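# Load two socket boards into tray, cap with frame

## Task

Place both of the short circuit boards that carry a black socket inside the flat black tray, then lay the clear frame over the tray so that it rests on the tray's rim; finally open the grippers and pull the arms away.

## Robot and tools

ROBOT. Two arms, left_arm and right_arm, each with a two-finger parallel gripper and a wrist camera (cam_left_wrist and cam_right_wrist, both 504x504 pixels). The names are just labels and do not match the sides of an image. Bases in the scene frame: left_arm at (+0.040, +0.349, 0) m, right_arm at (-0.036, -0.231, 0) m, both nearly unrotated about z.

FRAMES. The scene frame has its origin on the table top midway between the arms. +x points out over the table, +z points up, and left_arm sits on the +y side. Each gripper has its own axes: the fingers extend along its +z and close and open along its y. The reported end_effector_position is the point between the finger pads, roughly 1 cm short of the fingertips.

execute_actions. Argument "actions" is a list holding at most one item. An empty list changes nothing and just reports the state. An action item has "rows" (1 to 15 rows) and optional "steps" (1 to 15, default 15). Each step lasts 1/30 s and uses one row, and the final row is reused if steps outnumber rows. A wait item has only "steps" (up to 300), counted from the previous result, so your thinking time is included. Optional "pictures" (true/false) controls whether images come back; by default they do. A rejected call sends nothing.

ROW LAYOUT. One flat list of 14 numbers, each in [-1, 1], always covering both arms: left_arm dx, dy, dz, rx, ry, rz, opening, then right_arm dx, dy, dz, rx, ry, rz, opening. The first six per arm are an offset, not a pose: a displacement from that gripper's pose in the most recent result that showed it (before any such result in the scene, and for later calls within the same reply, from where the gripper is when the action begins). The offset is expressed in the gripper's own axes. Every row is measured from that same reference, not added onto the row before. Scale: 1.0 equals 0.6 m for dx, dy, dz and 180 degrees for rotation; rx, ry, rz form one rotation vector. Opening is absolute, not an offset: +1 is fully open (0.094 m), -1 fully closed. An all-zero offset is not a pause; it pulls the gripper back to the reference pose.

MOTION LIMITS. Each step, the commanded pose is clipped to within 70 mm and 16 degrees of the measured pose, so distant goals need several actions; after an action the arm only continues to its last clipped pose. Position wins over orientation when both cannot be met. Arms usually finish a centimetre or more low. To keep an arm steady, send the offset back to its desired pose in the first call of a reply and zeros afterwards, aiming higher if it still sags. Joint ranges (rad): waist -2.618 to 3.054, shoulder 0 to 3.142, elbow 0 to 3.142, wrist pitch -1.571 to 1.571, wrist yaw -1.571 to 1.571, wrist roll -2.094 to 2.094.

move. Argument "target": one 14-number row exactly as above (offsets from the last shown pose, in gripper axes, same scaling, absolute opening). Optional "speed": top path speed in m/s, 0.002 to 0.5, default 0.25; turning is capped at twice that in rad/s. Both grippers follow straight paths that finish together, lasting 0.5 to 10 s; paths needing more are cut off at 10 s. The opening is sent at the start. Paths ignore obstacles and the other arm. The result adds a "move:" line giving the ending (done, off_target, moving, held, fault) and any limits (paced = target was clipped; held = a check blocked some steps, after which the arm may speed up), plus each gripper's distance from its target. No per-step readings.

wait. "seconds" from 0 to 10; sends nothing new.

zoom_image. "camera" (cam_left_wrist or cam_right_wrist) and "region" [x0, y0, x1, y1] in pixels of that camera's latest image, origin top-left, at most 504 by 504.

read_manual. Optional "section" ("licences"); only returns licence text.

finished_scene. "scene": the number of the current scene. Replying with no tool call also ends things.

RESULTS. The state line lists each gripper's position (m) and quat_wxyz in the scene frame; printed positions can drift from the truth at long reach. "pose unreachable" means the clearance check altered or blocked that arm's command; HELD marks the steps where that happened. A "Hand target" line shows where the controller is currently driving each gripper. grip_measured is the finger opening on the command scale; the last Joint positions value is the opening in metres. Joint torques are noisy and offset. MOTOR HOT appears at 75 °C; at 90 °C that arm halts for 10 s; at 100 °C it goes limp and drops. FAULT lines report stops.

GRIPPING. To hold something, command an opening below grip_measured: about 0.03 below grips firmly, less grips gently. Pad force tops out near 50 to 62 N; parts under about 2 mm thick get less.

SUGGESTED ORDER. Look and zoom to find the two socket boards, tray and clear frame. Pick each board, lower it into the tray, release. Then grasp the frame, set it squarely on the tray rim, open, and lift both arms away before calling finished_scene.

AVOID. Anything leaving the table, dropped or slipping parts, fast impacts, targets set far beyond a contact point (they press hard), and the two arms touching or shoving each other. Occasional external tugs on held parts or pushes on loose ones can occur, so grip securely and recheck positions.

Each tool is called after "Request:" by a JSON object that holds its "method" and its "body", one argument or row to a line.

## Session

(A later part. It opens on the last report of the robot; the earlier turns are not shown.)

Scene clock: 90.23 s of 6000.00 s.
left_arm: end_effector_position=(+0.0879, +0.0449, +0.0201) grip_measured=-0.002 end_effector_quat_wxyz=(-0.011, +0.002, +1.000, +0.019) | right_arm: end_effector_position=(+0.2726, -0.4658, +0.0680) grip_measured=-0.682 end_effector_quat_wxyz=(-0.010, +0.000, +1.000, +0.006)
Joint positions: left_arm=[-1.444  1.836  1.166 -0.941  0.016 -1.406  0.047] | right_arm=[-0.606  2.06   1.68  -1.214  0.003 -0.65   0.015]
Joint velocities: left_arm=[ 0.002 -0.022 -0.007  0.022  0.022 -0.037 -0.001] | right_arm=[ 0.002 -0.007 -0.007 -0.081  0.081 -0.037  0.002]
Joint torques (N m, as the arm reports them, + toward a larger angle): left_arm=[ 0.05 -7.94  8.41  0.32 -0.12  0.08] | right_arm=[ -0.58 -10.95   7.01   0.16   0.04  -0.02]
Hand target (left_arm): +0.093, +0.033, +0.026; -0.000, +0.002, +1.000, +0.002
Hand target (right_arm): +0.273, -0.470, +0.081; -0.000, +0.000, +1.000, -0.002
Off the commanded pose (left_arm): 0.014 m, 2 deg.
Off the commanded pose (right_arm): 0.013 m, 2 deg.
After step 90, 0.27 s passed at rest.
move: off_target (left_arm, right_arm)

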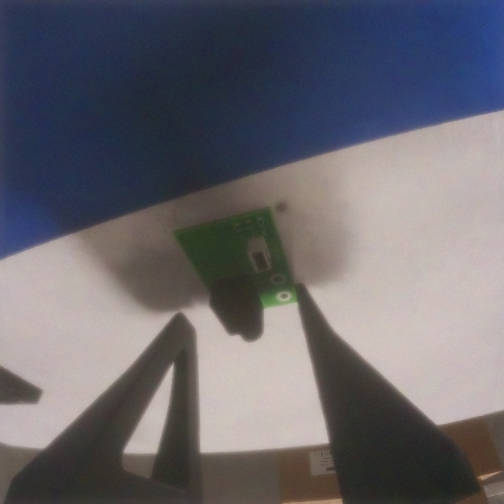

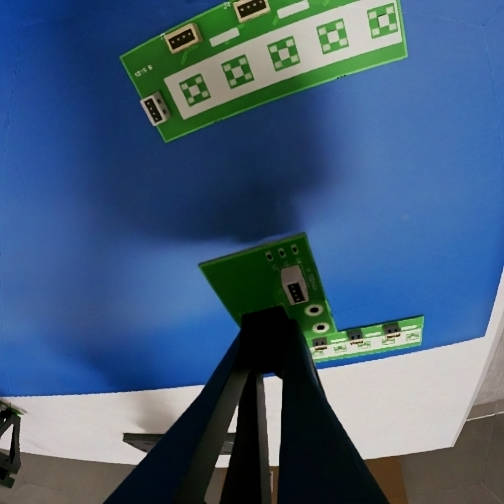

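Request:
{"method": "move", "body": {
  "target": [0,-0.004,0.014,0,0,0,-0.35,0.17,0.35,-0.02,0,0,0,-0.715],
  "speed": 0.2
}}

Request:
{"method": "move", "body": {
  "target": [0,0,0,0,0,0,-0.715,0,0,0,0,0,0,-0.715]
}}

Request:
{"method": "move", "body": {
  "target": [-0.1,0.05,-0.2,0.012,-0.007,0,-0.715,0,0,0,0,0,0,-0.715]
}}

Scene clock: 111.30 s of 6000.00 s.
left_arm: end_effector_position=(+0.0882, +0.0434, +0.0145) grip_measured=-0.348 end_effector_quat_wxyz=(-0.011, +0.002, +1.000, +0.021) | right_arm: end_effector_position=(+0.1774, -0.2566, +0.0875) grip_measured=-0.682 end_effector_quat_wxyz=(-0.006, +0.000, +1.000, +0.009)
Joint positions: left_arm=[-1.444  1.854  1.166 -0.927  0.016 -1.406  0.031] | right_arm=[-0.092  1.382  0.974 -1.178 -0.017 -0.137  0.015]
Joint velocities: left_arm=[-0.012  0.012  0.002 -0.037 -0.007 -0.007  0.   ] | right_arm=[ 0.002 -0.002 -0.007 -0.022  0.007 -0.022 -0.   ]
Joint torques (N m, as the arm reports them, + toward a larger angle): left_arm=[-0.21 -7.77  4.72  0.4   0.04  0.05] | right_arm=[ 0.62 -5.51  4.57  0.21  0.03  0.06]
Hand target (left_arm): +0.088, +0.043, +0.012; -0.011, +0.002, +1.000, +0.019
Hand target (right_arm): +0.173, -0.254, +0.089; -0.007, +0.000, +1.000, +0.009
Off the commanded pose (left_arm): 0.003 m, 0 deg.
Off the commanded pose (right_arm): 0.007 m, 1 deg.
After step 90, 16.27 s passed at rest.
move: done

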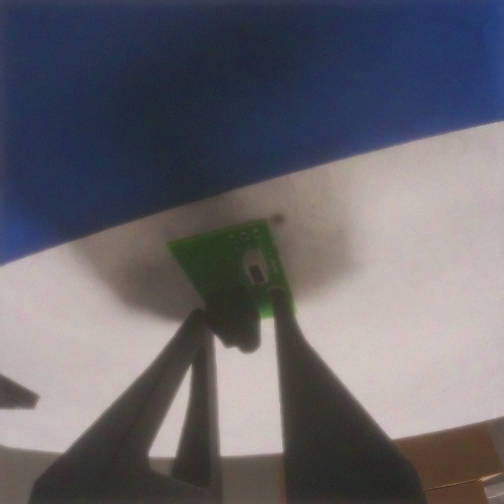

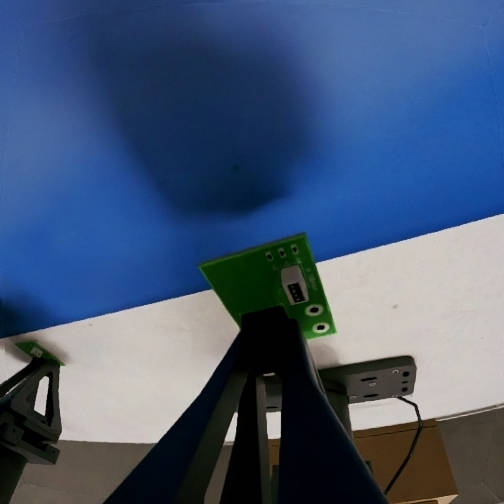

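Scene clock: 111.80 s of 6000.00 s.
left_arm: end_effector_position=(+0.0882, +0.0434, +0.0145) grip_measured=-0.689 end_effector_quat_wxyz=(-0.011, +0.002, +1.000, +0.021) | right_arm: end_effector_position=(+0.1774, -0.2566, +0.0875) grip_measured=-0.682 end_effector_quat_wxyz=(-0.006, +0.000, +1.000, +0.009)
Joint positions: left_arm=[-1.444  1.854  1.166 -0.927  0.016 -1.406  0.015] | right_arm=[-0.092  1.382  0.974 -1.178 -0.017 -0.137  0.015]
Joint velocities: left_arm=[-0.012  0.002  0.002 -0.051 -0.037  0.081  0.   ] | right_arm=[-0.002  0.007  0.002 -0.007 -0.037 -0.022 -0.001]
Joint torques (N m, as the arm reports them, + toward a larger angle): left_arm=[ 0.04 -8.09  5.7   0.27  0.    0.02] | right_arm=[ 0.04 -4.12  5.38  0.32  0.02  0.02]
Hand target (left_arm): +0.088, +0.043, +0.015; -0.011, +0.002, +1.000, +0.021
Hand target (right_arm): +0.177, -0.257, +0.088; -0.006, +0.000, +1.000, +0.009
Off the commanded pose (left_arm): 0.000 m, 0 deg.
Off the commanded pose (right_arm): 0.000 m, 0 deg.
move: done

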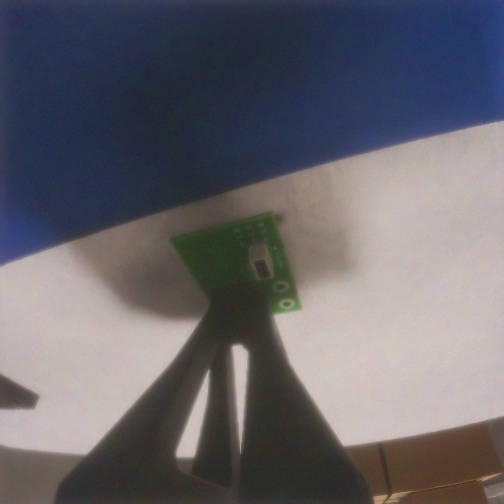

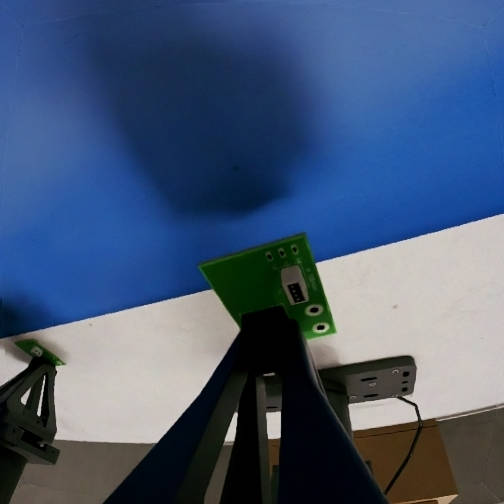

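Scene clock: 113.07 s of 6000.00 s.
left_arm: end_effector_position=(+0.1467, +0.0714, +0.1240) grip_measured=-0.689 end_effector_quat_wxyz=(-0.012, -0.002, +1.000, +0.013) | right_arm: end_effector_position=(+0.1774, -0.2566, +0.0875) grip_measured=-0.682 end_effector_quat_wxyz=(-0.006, +0.000, +1.000, +0.009)
Joint positions: left_arm=[-1.235  1.699  1.427 -1.33   0.013 -1.204  0.015] | right_arm=[-0.092  1.382  0.974 -1.178 -0.017 -0.137  0.015]
Joint velocities: left_arm=[ 0.017 -0.002 -0.012  0.037 -0.022 -0.007 -0.   ] | right_arm=[-0.007  0.007  0.002 -0.022 -0.037 -0.051 -0.   ]
Joint torques (N m, as the arm reports them, + toward a larger angle): left_arm=[ 0.38 -8.07  8.71  0.15 -0.14  0.12] | right_arm=[ 0.06 -4.1   5.36  0.32  0.02  0.02]
Hand target (left_arm): +0.152, +0.070, +0.134; -0.001, +0.001, +1.000, +0.003
Hand target (right_arm): +0.177, -0.257, +0.088; -0.006, +0.000, +1.000, +0.009
Off the commanded pose (left_arm): 0.012 m, 2 deg.
Off the commanded pose (right_arm): 0.000 m, 0 deg.
move: off_target (left_arm)

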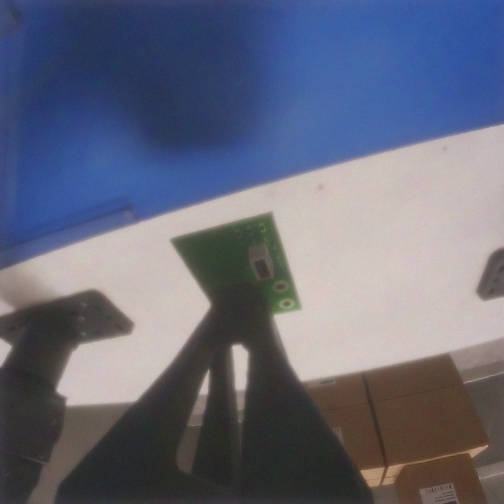

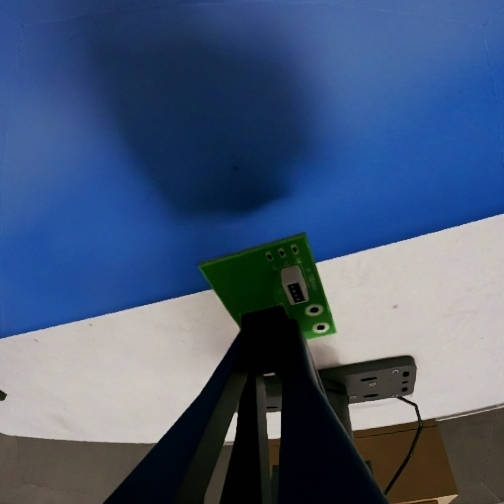

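Request:
{"method": "move", "body": {
  "target": [-0.24,0.75,0.0,0.008,-0.008,0,-0.72,0.08,0.2,0,0,0,0,-0.715]
}}

Request:
{"method": "move", "body": {
  "target": [0,0,0.11,0,0,0,-0.72,0.072,0.32,0.07,0.005,0,0,-0.715]
}}

Scene clock: 119.37 s of 6000.00 s.
left_arm: end_effector_position=(+0.2812, +0.5221, +0.1206) grip_measured=-0.689 end_effector_quat_wxyz=(-0.022, -0.006, +1.000, +0.002) | right_arm: end_effector_position=(+0.1336, -0.1328, +0.0899) grip_measured=-0.682 end_effector_quat_wxyz=(-0.006, +0.001, +1.000, +0.015)
Joint positions: left_arm=[ 0.567  1.697  1.41  -1.319 -0.028  0.589  0.015] | right_arm=[ 0.535  1.285  0.911 -1.193 -0.033  0.492  0.015]
Joint velocities: left_arm=[-0.017  0.002 -0.012 -0.081  0.022 -0.037  0.   ] | right_arm=[-0.042 -0.012  0.012 -0.095 -0.066 -0.066  0.   ]
Joint torques (N m, as the arm reports them, + toward a larger angle): left_arm=[ 0.31 -7.46  9.23  0.16  0.22  0.15] | right_arm=[ 0.68 -4.67  5.13  0.23  0.03  0.07]
Hand target (left_arm): +0.287, +0.524, +0.129; -0.006, -0.001, +1.000, +0.002
Hand target (right_arm): +0.130, -0.134, +0.092; -0.005, +0.000, +1.000, +0.015
Off the commanded pose (left_arm): 0.014 m, 3 deg.
Off the commanded pose (right_arm): 0.006 m, 1 deg.
After step 90, 0.77 s passed at rest.
move: off_target (left_arm)

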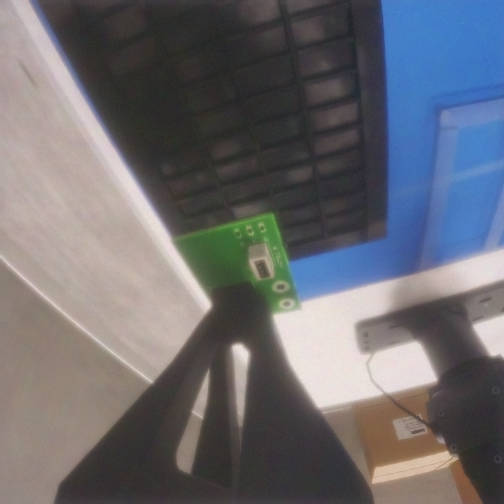

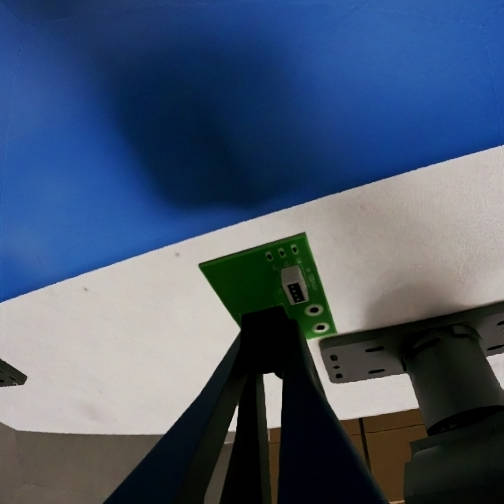

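Scene clock: 120.77 s of 6000.00 s.
left_arm: end_effector_position=(+0.2776, +0.5196, +0.0550) grip_measured=-0.689 end_effector_quat_wxyz=(-0.028, -0.006, +1.000, -0.002) | right_arm: end_effector_position=(+0.0841, +0.0591, +0.0521) grip_measured=-0.682 end_effector_quat_wxyz=(-0.016, -0.002, +1.000, +0.011)
Joint positions: left_arm=[ 0.567  1.737  1.191 -1.073 -0.028  0.589  0.015] | right_arm=[ 1.197  1.771  1.221 -1.014 -0.039  1.149  0.015]
Joint velocities: left_arm=[ 0.017 -0.007  0.012 -0.022 -0.022  0.007 -0.001] | right_arm=[ 0.007 -0.002 -0.012  0.037  0.022 -0.022  0.001]
Joint torques (N m, as the arm reports them, + toward a larger angle): left_arm=[ 0.39 -7.65  5.44  0.32  0.02  0.04] | right_arm=[ 0.23 -6.65  6.79  0.32  0.1   0.07]
Hand target (left_arm): +0.279, +0.522, +0.055; -0.022, -0.006, +1.000, +0.002
Hand target (right_arm): +0.088, +0.064, +0.055; -0.008, +0.001, +1.000, +0.013
Off the commanded pose (left_arm): 0.003 m, 1 deg.
Off the commanded pose (right_arm): 0.007 m, 1 deg.
move: done

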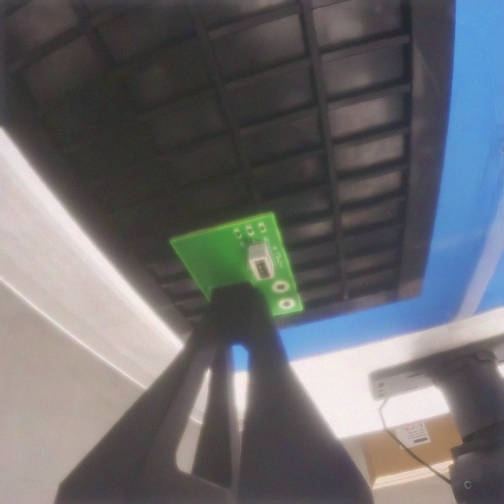

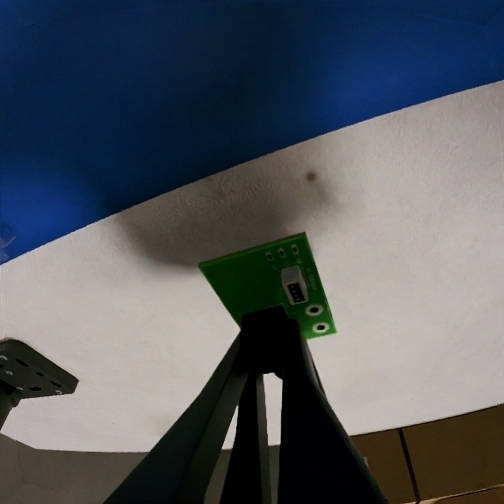

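Request:
{"method": "move", "body": {
  "target": [-0.06,-0.01,0.03,0,-0.025,0,-0.72,-0.005,0,0.066,0.007,-0.01,0,-0.715],
  "speed": 0.05
}}

Scene clock: 125.57 s of 6000.00 s.
left_arm: end_effector_position=(+0.3082, +0.5189, +0.0366) grip_measured=-0.689 end_effector_quat_wxyz=(+0.002, -0.006, +1.000, +0.004) | right_arm: end_effector_position=(+0.0861, +0.0612, +0.0176) grip_measured=-0.682 end_effector_quat_wxyz=(-0.005, -0.001, +1.000, +0.006)
Joint positions: left_arm=[ 0.524  1.799  1.191 -0.954 -0.005  0.547  0.015] | right_arm=[ 1.208  1.829  1.147 -0.882 -0.015  1.161  0.015]
Joint velocities: left_arm=[ 0.012 -0.007  0.012  0.051 -0.022 -0.066  0.   ] | right_arm=[-0.017 -0.017  0.007 -0.007 -0.007  0.037  0.001]
Joint torques (N m, as the arm reports them, + toward a larger angle): left_arm=[-0.89 -7.78  5.22  0.48  0.14 -0.07] | right_arm=[ 0.63 -6.77  4.26  0.45  0.15  0.07]
Hand target (left_arm): +0.313, +0.514, +0.035; +0.011, -0.006, +1.000, -0.001
Hand target (right_arm): +0.085, +0.060, +0.012; -0.001, -0.002, +1.000, -0.000
Off the commanded pose (left_arm): 0.007 m, 1 deg.
Off the commanded pose (right_arm): 0.005 m, 1 deg.
After step 90, 0.53 s passed at rest.
move: done

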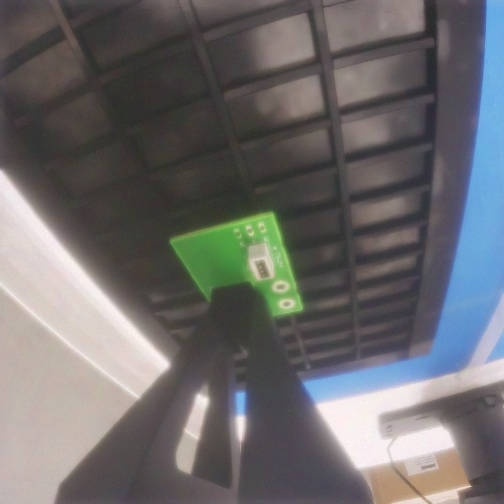

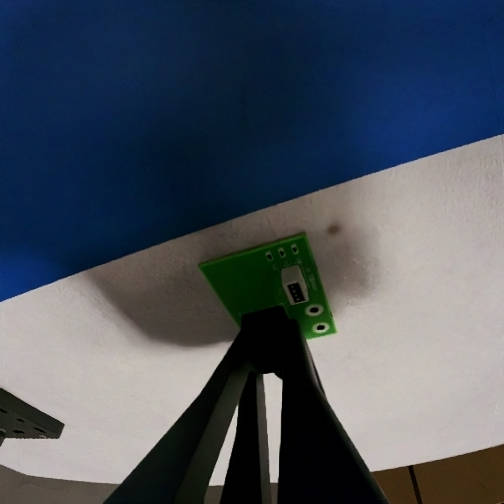

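Request:
{"method": "move", "body": {
  "target": [-0.008,0,0.03,0,0,0,-0.72,0,0,0,0,0,0,-0.25],
  "speed": 0.03
}}

Request:
{"method": "move", "body": {
  "target": [0,0,0.012,0,0,0,-0.72,-0.02,-0.02,-0.1,0,0,0,-0.25],
  "speed": 0.1
}}

Scene clock: 130.17 s of 6000.00 s.
left_arm: end_effector_position=(+0.3090, +0.5195, +0.0256) grip_measured=-0.689 end_effector_quat_wxyz=(-0.002, -0.006, +1.000, +0.001) | right_arm: end_effector_position=(+0.0861, +0.0617, +0.0176) grip_measured=-0.252 end_effector_quat_wxyz=(-0.006, -0.001, +1.000, +0.007)
Joint positions: left_arm=[ 0.524  1.828  1.181 -0.926 -0.005  0.547  0.015] | right_arm=[ 1.208  1.829  1.147 -0.88  -0.016  1.161  0.035]
Joint velocities: left_arm=[-0.002 -0.007 -0.007 -0.007  0.022  0.007 -0.001] | right_arm=[-0.007 -0.002  0.007  0.022 -0.066  0.007 -0.   ]
Joint torques (N m, as the arm reports them, + toward a larger angle): left_arm=[-0.78 -6.95  4.38  0.74  0.06 -0.06] | right_arm=[ 0.04 -7.45  5.    0.34  0.03  0.02]
Hand target (left_arm): +0.313, +0.519, +0.019; +0.002, -0.006, +1.000, +0.004
Hand target (right_arm): +0.086, +0.061, +0.018; -0.005, -0.001, +1.000, +0.006
Off the commanded pose (left_arm): 0.008 m, 1 deg.
Off the commanded pose (right_arm): 0.000 m, 0 deg.
After step 90, 0.77 s passed at rest.
move: done

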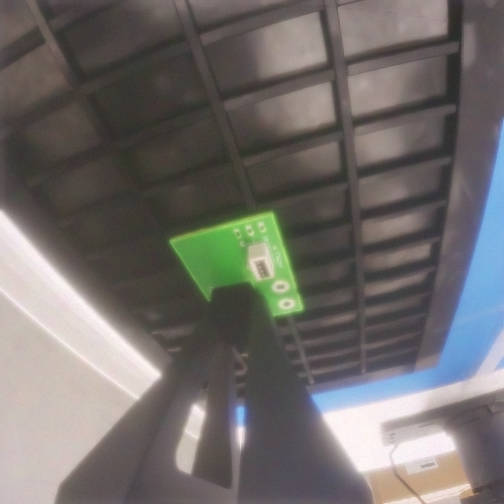

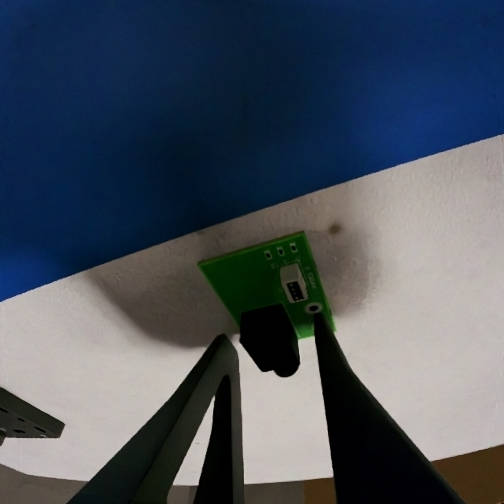

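Scene clock: 131.37 s of 6000.00 s.
left_arm: end_effector_position=(+0.3090, +0.5194, +0.0256) grip_measured=-0.689 end_effector_quat_wxyz=(-0.003, -0.006, +1.000, +0.001) | right_arm: end_effector_position=(+0.0968, +0.0493, +0.0684) grip_measured=-0.252 end_effector_quat_wxyz=(-0.009, -0.001, +1.000, +0.002)
Joint positions: left_arm=[ 0.524  1.828  1.181 -0.927 -0.005  0.547  0.015] | right_arm=[ 1.159  1.75   1.263 -1.088 -0.017  1.111  0.035]
Joint velocities: left_arm=[ 0.002 -0.002  0.017  0.007  0.022 -0.037 -0.001] | right_arm=[ 0.012  0.002  0.012 -0.037 -0.022 -0.022  0.001]
Joint torques (N m, as the arm reports them, + toward a larger angle): left_arm=[-0.24 -6.92  4.16  0.61  0.05 -0.03] | right_arm=[-0.54 -8.18  6.66  0.12  0.04 -0.03]
Hand target (left_arm): +0.309, +0.519, +0.019; -0.003, -0.006, +1.000, +0.001
Hand target (right_arm): +0.100, +0.049, +0.077; -0.005, -0.001, +1.000, +0.007
Off the commanded pose (left_arm): 0.007 m, 0 deg.
Off the commanded pose (right_arm): 0.009 m, 1 deg.
move: done

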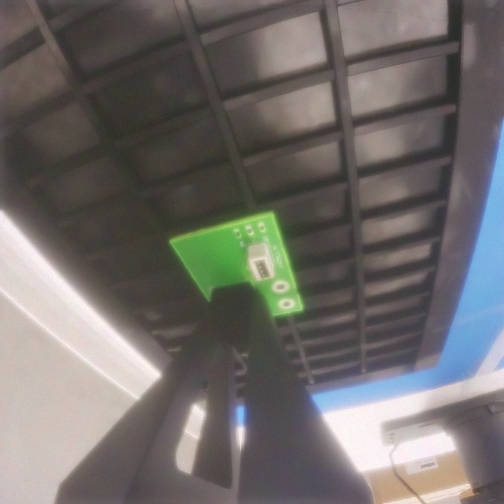

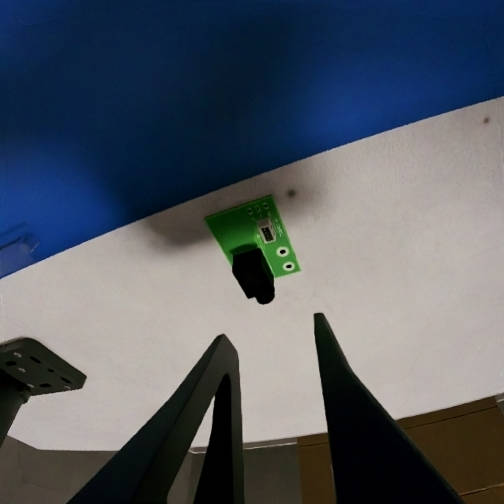

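Contact. Release and fetch the second.

Request:
{"method": "move", "body": {
  "target": [0,0,0,0,0,0,-0.3,-0.12,-0.3,-0.05,0,0,0,-0.25],
  "speed": 0.3
}}

Request:
{"method": "move", "body": {
  "target": [0,0,-0.19,0,0,0,-0.3,0,-0.3,0,0,0,0,-0.25],
  "speed": 0.3
}}

Request:
{"method": "move", "body": {
  "target": [0.28,-0.7,-0.01,0,0,0,0,0,0,0,0,0,0,-0.25],
  "speed": 0.3
}}

Scene clock: 136.60 s of 6000.00 s.
left_arm: end_effector_position=(+0.3088, +0.5193, +0.0253) grip_measured=-0.302 end_effector_quat_wxyz=(-0.003, -0.006, +1.000, +0.001) | right_arm: end_effector_position=(+0.1753, -0.1302, +0.0940) grip_measured=-0.252 end_effector_quat_wxyz=(-0.007, -0.001, +1.000, -0.004)
Joint positions: left_arm=[ 0.524  1.83   1.181 -0.927 -0.005  0.547  0.033] | right_arm=[ 0.487  1.454  1.061 -1.194  0.002  0.44   0.035]
Joint velocities: left_arm=[-0.002 -0.002  0.002 -0.007  0.037 -0.066 -0.   ] | right_arm=[-0.002 -0.002 -0.012  0.007  0.051  0.007 -0.001]
Joint torques (N m, as the arm reports them, + toward a larger angle): left_arm=[-0.1  -8.    5.71  0.32  0.05  0.01] | right_arm=[-0.46 -6.03  5.24  0.18  0.02  0.  ]
Hand target (left_arm): +0.309, +0.519, +0.026; -0.003, -0.006, +1.000, +0.001
Hand target (right_arm): +0.172, -0.133, +0.098; -0.007, -0.001, +1.000, -0.004
Off the commanded pose (left_arm): 0.000 m, 0 deg.
Off the commanded pose (right_arm): 0.006 m, 1 deg.
After step 90, 0.83 s passed at rest.
move: done

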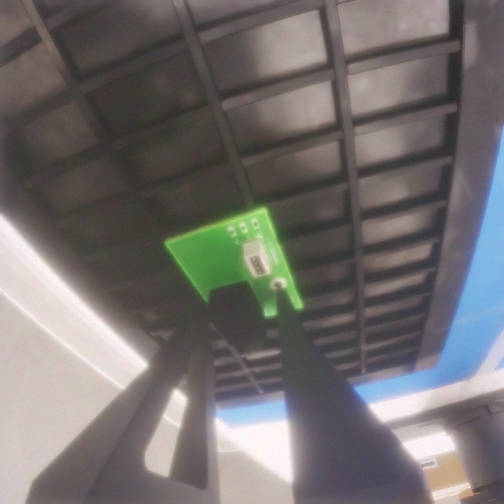

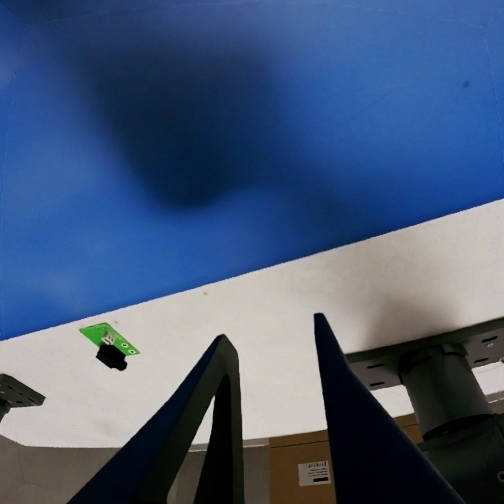

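Scene clock: 137.97 s of 6000.00 s.
left_arm: end_effector_position=(+0.3055, +0.5173, +0.1281) grip_measured=-0.302 end_effector_quat_wxyz=(-0.016, -0.006, +1.000, -0.007) | right_arm: end_effector_position=(+0.1707, -0.3117, +0.0930) grip_measured=-0.252 end_effector_quat_wxyz=(-0.013, -0.001, +1.000, -0.013)
Joint positions: left_arm=[ 0.524  1.764  1.519 -1.361 -0.005  0.547  0.033] | right_arm=[-0.304  1.407  1.016 -1.196  0.033 -0.352  0.035]
Joint velocities: left_arm=[-0.002  0.002 -0.012  0.037  0.037  0.037 -0.   ] | right_arm=[ 0.007 -0.012 -0.002  0.007 -0.007 -0.11  -0.   ]
Joint torques (N m, as the arm reports them, + toward a larger angle): left_arm=[-0.04 -9.04  8.87  0.13  0.04  0.05] | right_arm=[-0.62 -3.49  7.01  0.28 -0.03 -0.02]
Hand target (left_arm): +0.308, +0.520, +0.139; -0.003, -0.006, +1.000, +0.001
Hand target (right_arm): +0.175, -0.314, +0.096; -0.009, -0.001, +1.000, -0.011
Off the commanded pose (left_arm): 0.012 m, 2 deg.
Off the commanded pose (right_arm): 0.006 m, 1 deg.
move: off_target (left_arm)

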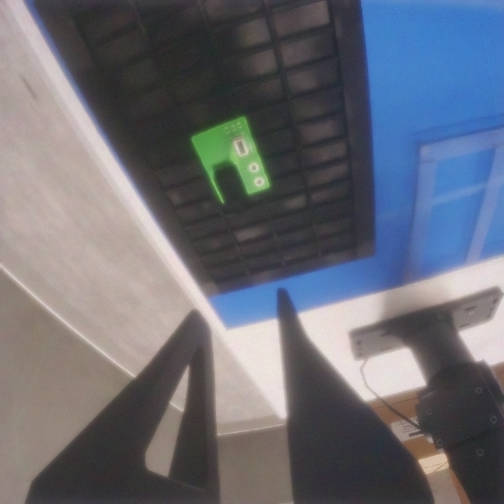

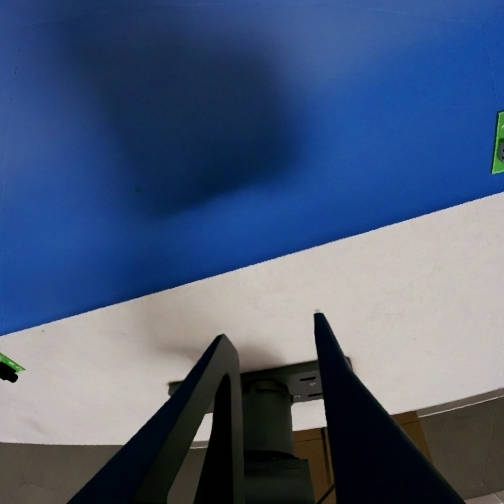

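Scene clock: 140.20 s of 6000.00 s.
left_arm: end_effector_position=(+0.1414, +0.0986, +0.1400) grip_measured=-0.002 end_effector_quat_wxyz=(-0.023, -0.003, +1.000, -0.000) | right_arm: end_effector_position=(+0.1707, -0.3117, +0.0930) grip_measured=-0.252 end_effector_quat_wxyz=(-0.013, -0.001, +1.000, -0.013)
Joint positions: left_arm=[-1.198  1.582  1.364 -1.371  0.042 -1.169  0.047] | right_arm=[-0.304  1.407  1.016 -1.196  0.033 -0.352  0.035]
Joint velocities: left_arm=[-0.002 -0.012  0.002  0.051 -0.125 -0.037 -0.   ] | right_arm=[ 0.012 -0.007  0.002 -0.022 -0.037 -0.007 -0.001]
Joint torques (N m, as the arm reports them, + toward a larger angle): left_arm=[-0.54 -6.44  9.22  0.2  -0.08 -0.16] | right_arm=[ 0.03 -4.32  5.4   0.32  0.03  0.02]
Hand target (left_arm): +0.145, +0.094, +0.148; -0.010, -0.006, +1.000, -0.009
Hand target (right_arm): +0.171, -0.312, +0.093; -0.013, -0.001, +1.000, -0.013
Off the commanded pose (left_arm): 0.007 m, 1 deg.
Off the commanded pose (right_arm): 0.000 m, 0 deg.
move: done

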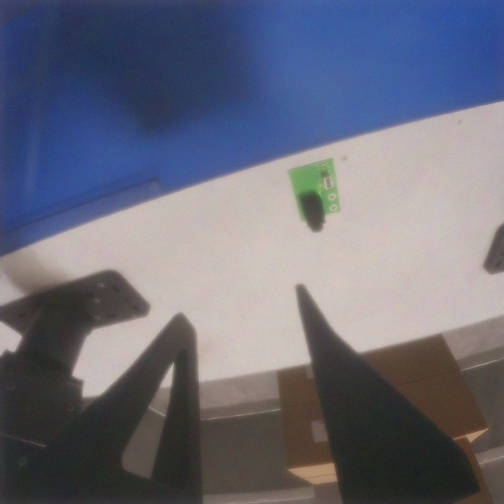

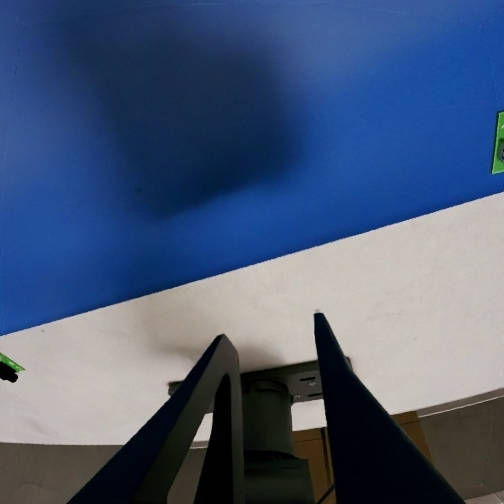

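Request:
{"method": "move", "body": {
  "target": [0.082,-0.088,0.17,0,-0.018,0,0,0,0,0,0,0,0,-0.25],
  "speed": 0.2
}}

Request:
{"method": "move", "body": {
  "target": [0,-0.005,0.04,0,0,0,-0.1,0,0,0,0,0,0,-0.25],
  "speed": 0.05
}}

Scene clock: 144.97 s of 6000.00 s.
left_arm: end_effector_position=(+0.0850, +0.0465, +0.0398) grip_measured=-0.002 end_effector_quat_wxyz=(-0.006, +0.000, +1.000, +0.006) | right_arm: end_effector_position=(+0.1707, -0.3117, +0.0930) grip_measured=-0.252 end_effector_quat_wxyz=(-0.013, -0.001, +1.000, -0.013)
Joint positions: left_arm=[-1.457  1.775  1.175 -0.984  0.009 -1.422  0.047] | right_arm=[-0.304  1.407  1.016 -1.196  0.033 -0.352  0.035]
Joint velocities: left_arm=[ 0.007 -0.002  0.002  0.051 -0.022 -0.037  0.   ] | right_arm=[ 0.027 -0.002 -0.007 -0.168  0.022  0.007  0.   ]
Joint torques (N m, as the arm reports them, + toward a larger angle): left_arm=[-0.49 -8.07  5.5   0.46 -0.16 -0.15] | right_arm=[ 0.04 -4.33  5.37  0.31  0.04  0.02]
Hand target (left_arm): +0.087, +0.044, +0.041; +0.006, -0.003, +1.000, -0.001
Hand target (right_arm): +0.171, -0.312, +0.093; -0.013, -0.001, +1.000, -0.013
Off the commanded pose (left_arm): 0.003 m, 1 deg.
Off the commanded pose (right_arm): 0.000 m, 0 deg.
After step 90, 0.50 s passed at rest.
move: done

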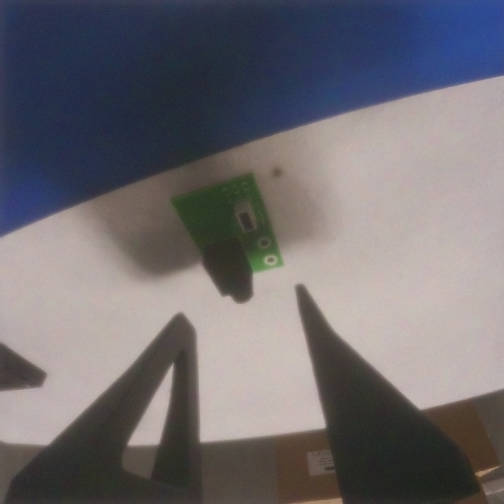

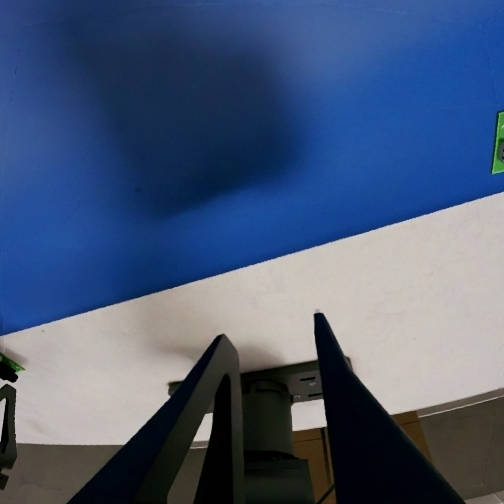

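Scene clock: 145.90 s of 6000.00 s.
left_arm: end_effector_position=(+0.0852, +0.0451, +0.0168) grip_measured=-0.098 end_effector_quat_wxyz=(-0.006, +0.000, +1.000, +0.010) | right_arm: end_effector_position=(+0.1707, -0.3117, +0.0930) grip_measured=-0.252 end_effector_quat_wxyz=(-0.013, -0.001, +1.000, -0.013)
Joint positions: left_arm=[-1.457  1.823  1.136 -0.906  0.009 -1.422  0.042] | right_arm=[-0.304  1.407  1.016 -1.196  0.033 -0.352  0.035]
Joint velocities: left_arm=[-0.012 -0.017  0.002  0.037  0.022  0.007 -0.001] | right_arm=[-0.002 -0.012  0.002  0.007 -0.007 -0.051 -0.   ]
Joint torques (N m, as the arm reports them, + toward a larger angle): left_arm=[-0.25 -7.78  5.31  0.42  0.02 -0.02] | right_arm=[ 0.05 -4.31  5.37  0.31  0.04  0.02]
Hand target (left_arm): +0.085, +0.044, +0.016; -0.006, +0.000, +1.000, +0.006
Hand target (right_arm): +0.171, -0.312, +0.093; -0.013, -0.001, +1.000, -0.013
Off the commanded pose (left_arm): 0.002 m, 1 deg.
Off the commanded pose (right_arm): 0.000 m, 0 deg.
move: done

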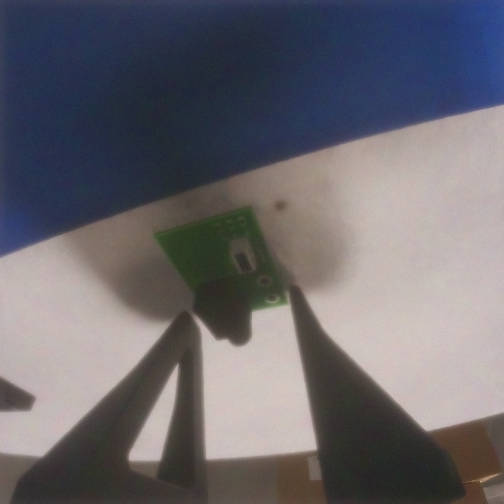

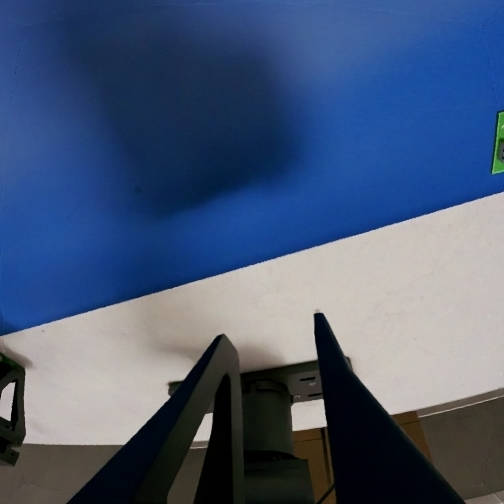

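Request:
{"method": "move", "body": {
  "target": [0,0.01,0,0,0,0,-0.72,0,0,0,0,0,0,-0.25],
  "speed": 0.05
}}

Request:
{"method": "move", "body": {
  "target": [-0.1,0.05,-0.2,0.012,-0.007,0,-0.72,0,0,0,0,0,0,-0.25]
}}

Request:
{"method": "move", "body": {
  "target": [-0.27,0.66,-0.01,0.004,-0.012,0,-0.72,0,0,0,0,0,0,-0.25]
}}

Request:
{"method": "move", "body": {
  "target": [-0.02,0,0.12,0,-0.012,0,-0.72,0,0,0,0,0,0,-0.25],
  "speed": 0.15
}}

Scene clock: 150.07 s of 6000.00 s.
left_arm: end_effector_position=(+0.0850, +0.0466, +0.0163) grip_measured=-0.693 end_effector_quat_wxyz=(-0.006, +0.000, +1.000, +0.010) | right_arm: end_effector_position=(+0.1707, -0.3117, +0.0930) grip_measured=-0.252 end_effector_quat_wxyz=(-0.013, -0.001, +1.000, -0.013)
Joint positions: left_arm=[-1.457  1.818  1.127 -0.902  0.009 -1.422  0.014] | right_arm=[-0.304  1.407  1.016 -1.196  0.033 -0.352  0.035]
Joint velocities: left_arm=[-0.007  0.007  0.002  0.051 -0.022  0.007 -0.001] | right_arm=[-0.012 -0.012 -0.002  0.051 -0.066 -0.051  0.001]
Joint torques (N m, as the arm reports them, + toward a larger angle): left_arm=[ 0.17 -9.01  4.25  0.29  0.04  0.04] | right_arm=[ 0.03 -4.33  5.39  0.31  0.04  0.02]
Hand target (left_arm): +0.085, +0.051, +0.017; -0.006, +0.000, +1.000, +0.011
Hand target (right_arm): +0.171, -0.312, +0.093; -0.013, -0.001, +1.000, -0.013
Off the commanded pose (left_arm): 0.005 m, 0 deg.
Off the commanded pose (right_arm): 0.000 m, 0 deg.
After step 90, 0.47 s passed at rest.
move: done

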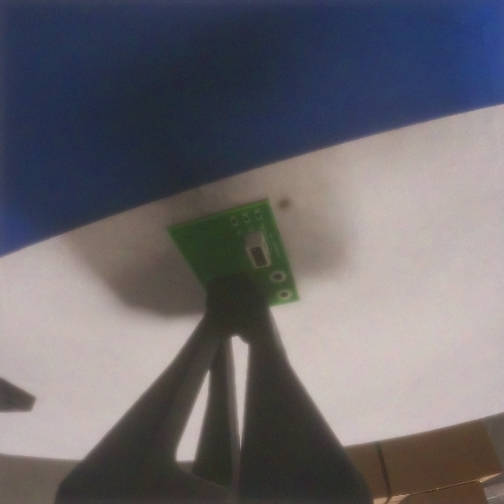

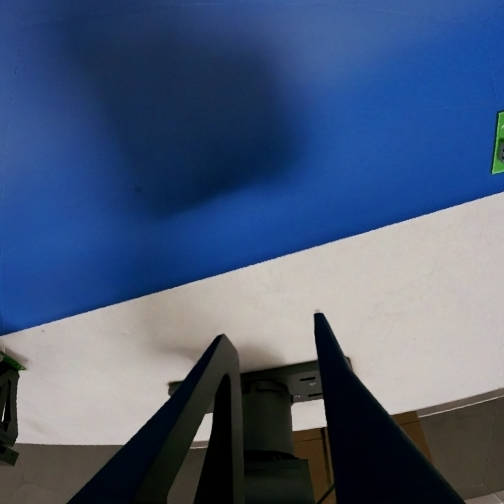

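Scene clock: 151.33 s of 6000.00 s.
left_arm: end_effector_position=(+0.1425, +0.0775, +0.1259) grip_measured=-0.693 end_effector_quat_wxyz=(-0.006, -0.003, +1.000, +0.002) | right_arm: end_effector_position=(+0.1707, -0.3117, +0.0930) grip_measured=-0.252 end_effector_quat_wxyz=(-0.013, -0.001, +1.000, -0.013)
Joint positions: left_arm=[-1.244  1.649  1.379 -1.309  0.009 -1.215  0.014] | right_arm=[-0.304  1.407  1.016 -1.196  0.033 -0.352  0.035]
Joint velocities: left_arm=[ 0.002  0.002  0.002 -0.11  -0.022  0.066  0.   ] | right_arm=[-0.007 -0.017  0.012  0.022 -0.066  0.022 -0.   ]
Joint torques (N m, as the arm reports them, + toward a larger angle): left_arm=[ 0.63 -7.96  8.82  0.2  -0.1   0.07] | right_arm=[ 0.05 -4.33  5.37  0.3   0.04  0.02]
Hand target (left_arm): +0.147, +0.076, +0.136; +0.005, -0.000, +1.000, -0.008
Hand target (right_arm): +0.171, -0.312, +0.093; -0.013, -0.001, +1.000, -0.013
Off the commanded pose (left_arm): 0.011 m, 2 deg.
Off the commanded pose (right_arm): 0.000 m, 0 deg.
move: off_target (left_arm)

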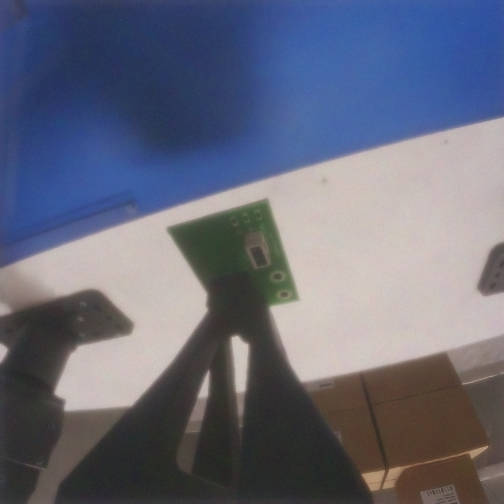

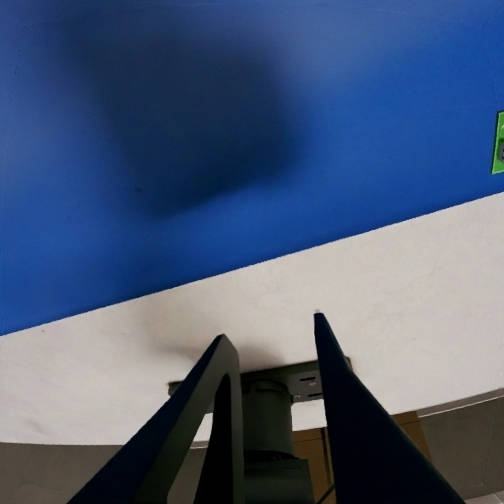

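Scene clock: 153.70 s of 6000.00 s.
left_arm: end_effector_position=(+0.2926, +0.4748, +0.1207) grip_measured=-0.693 end_effector_quat_wxyz=(-0.012, -0.007, +1.000, -0.001) | right_arm: end_effector_position=(+0.1707, -0.3117, +0.0930) grip_measured=-0.252 end_effector_quat_wxyz=(-0.013, -0.001, +1.000, -0.013)
Joint positions: left_arm=[ 0.418  1.629  1.337 -1.3   -0.009  0.437  0.014] | right_arm=[-0.304  1.407  1.016 -1.196  0.033 -0.352  0.035]
Joint velocities: left_arm=[ 0.007  0.017 -0.002  0.051 -0.007 -0.007 -0.002] | right_arm=[ 0.012  0.007 -0.002  0.022 -0.022  0.022 -0.   ]
Joint torques (N m, as the arm reports them, + toward a larger angle): left_arm=[ 0.54 -6.87  9.16  0.29  0.2   0.18] | right_arm=[ 0.06 -4.32  5.41  0.31  0.03  0.02]
Hand target (left_arm): +0.300, +0.476, +0.129; +0.006, -0.003, +1.000, -0.002
Hand target (right_arm): +0.171, -0.312, +0.093; -0.013, -0.001, +1.000, -0.013
Off the commanded pose (left_arm): 0.015 m, 3 deg.
Off the commanded pose (right_arm): 0.000 m, 0 deg.
move: off_target (left_arm)

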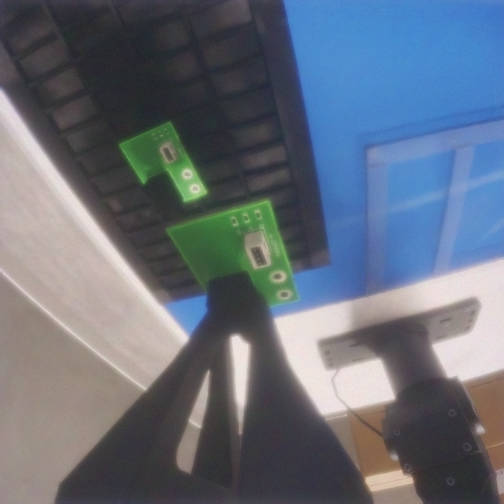

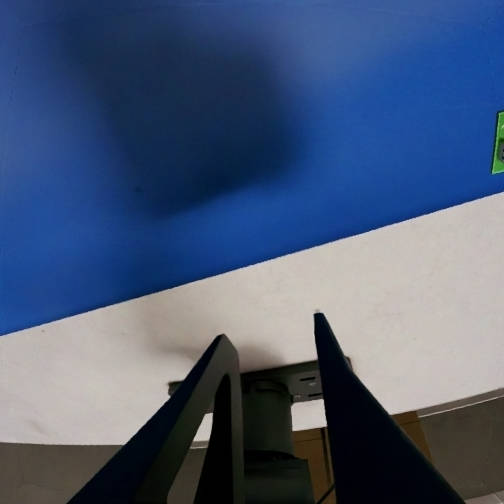

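Scene clock: 154.83 s of 6000.00 s.
left_arm: end_effector_position=(+0.2983, +0.4776, +0.0481) grip_measured=-0.693 end_effector_quat_wxyz=(-0.004, -0.007, +1.000, +0.003) | right_arm: end_effector_position=(+0.1707, -0.3117, +0.0930) grip_measured=-0.252 end_effector_quat_wxyz=(-0.013, -0.001, +1.000, -0.013)
Joint positions: left_arm=[ 0.418  1.692  1.111 -0.995 -0.009  0.437  0.014] | right_arm=[-0.304  1.407  1.016 -1.196  0.033 -0.352  0.035]
Joint velocities: left_arm=[-0.022  0.007 -0.007  0.051 -0.007 -0.051  0.   ] | right_arm=[ 0.002  0.002  0.002 -0.022  0.051 -0.081 -0.   ]
Joint torques (N m, as the arm reports them, + toward a larger angle): left_arm=[-0.66 -7.27  5.77  0.47  0.22 -0.05] | right_arm=[ 0.03 -4.3   5.39  0.31  0.03  0.02]
Hand target (left_arm): +0.304, +0.475, +0.048; +0.007, -0.007, +1.000, -0.001
Hand target (right_arm): +0.171, -0.312, +0.093; -0.013, -0.001, +1.000, -0.013
Off the commanded pose (left_arm): 0.005 m, 1 deg.
Off the commanded pose (right_arm): 0.000 m, 0 deg.
move: done

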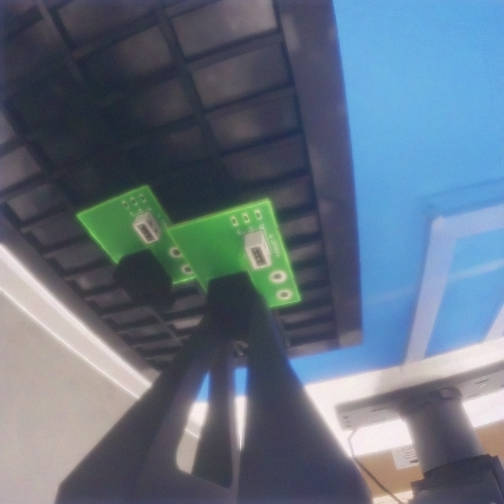

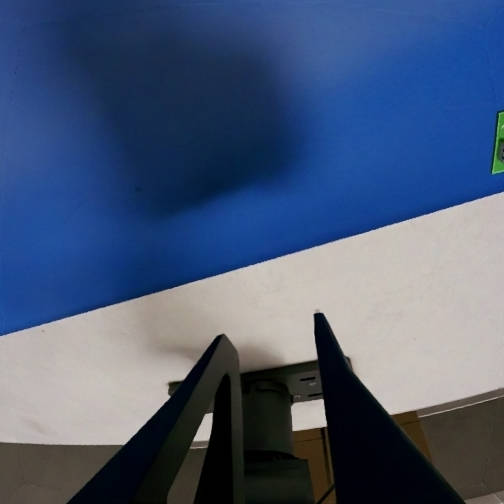

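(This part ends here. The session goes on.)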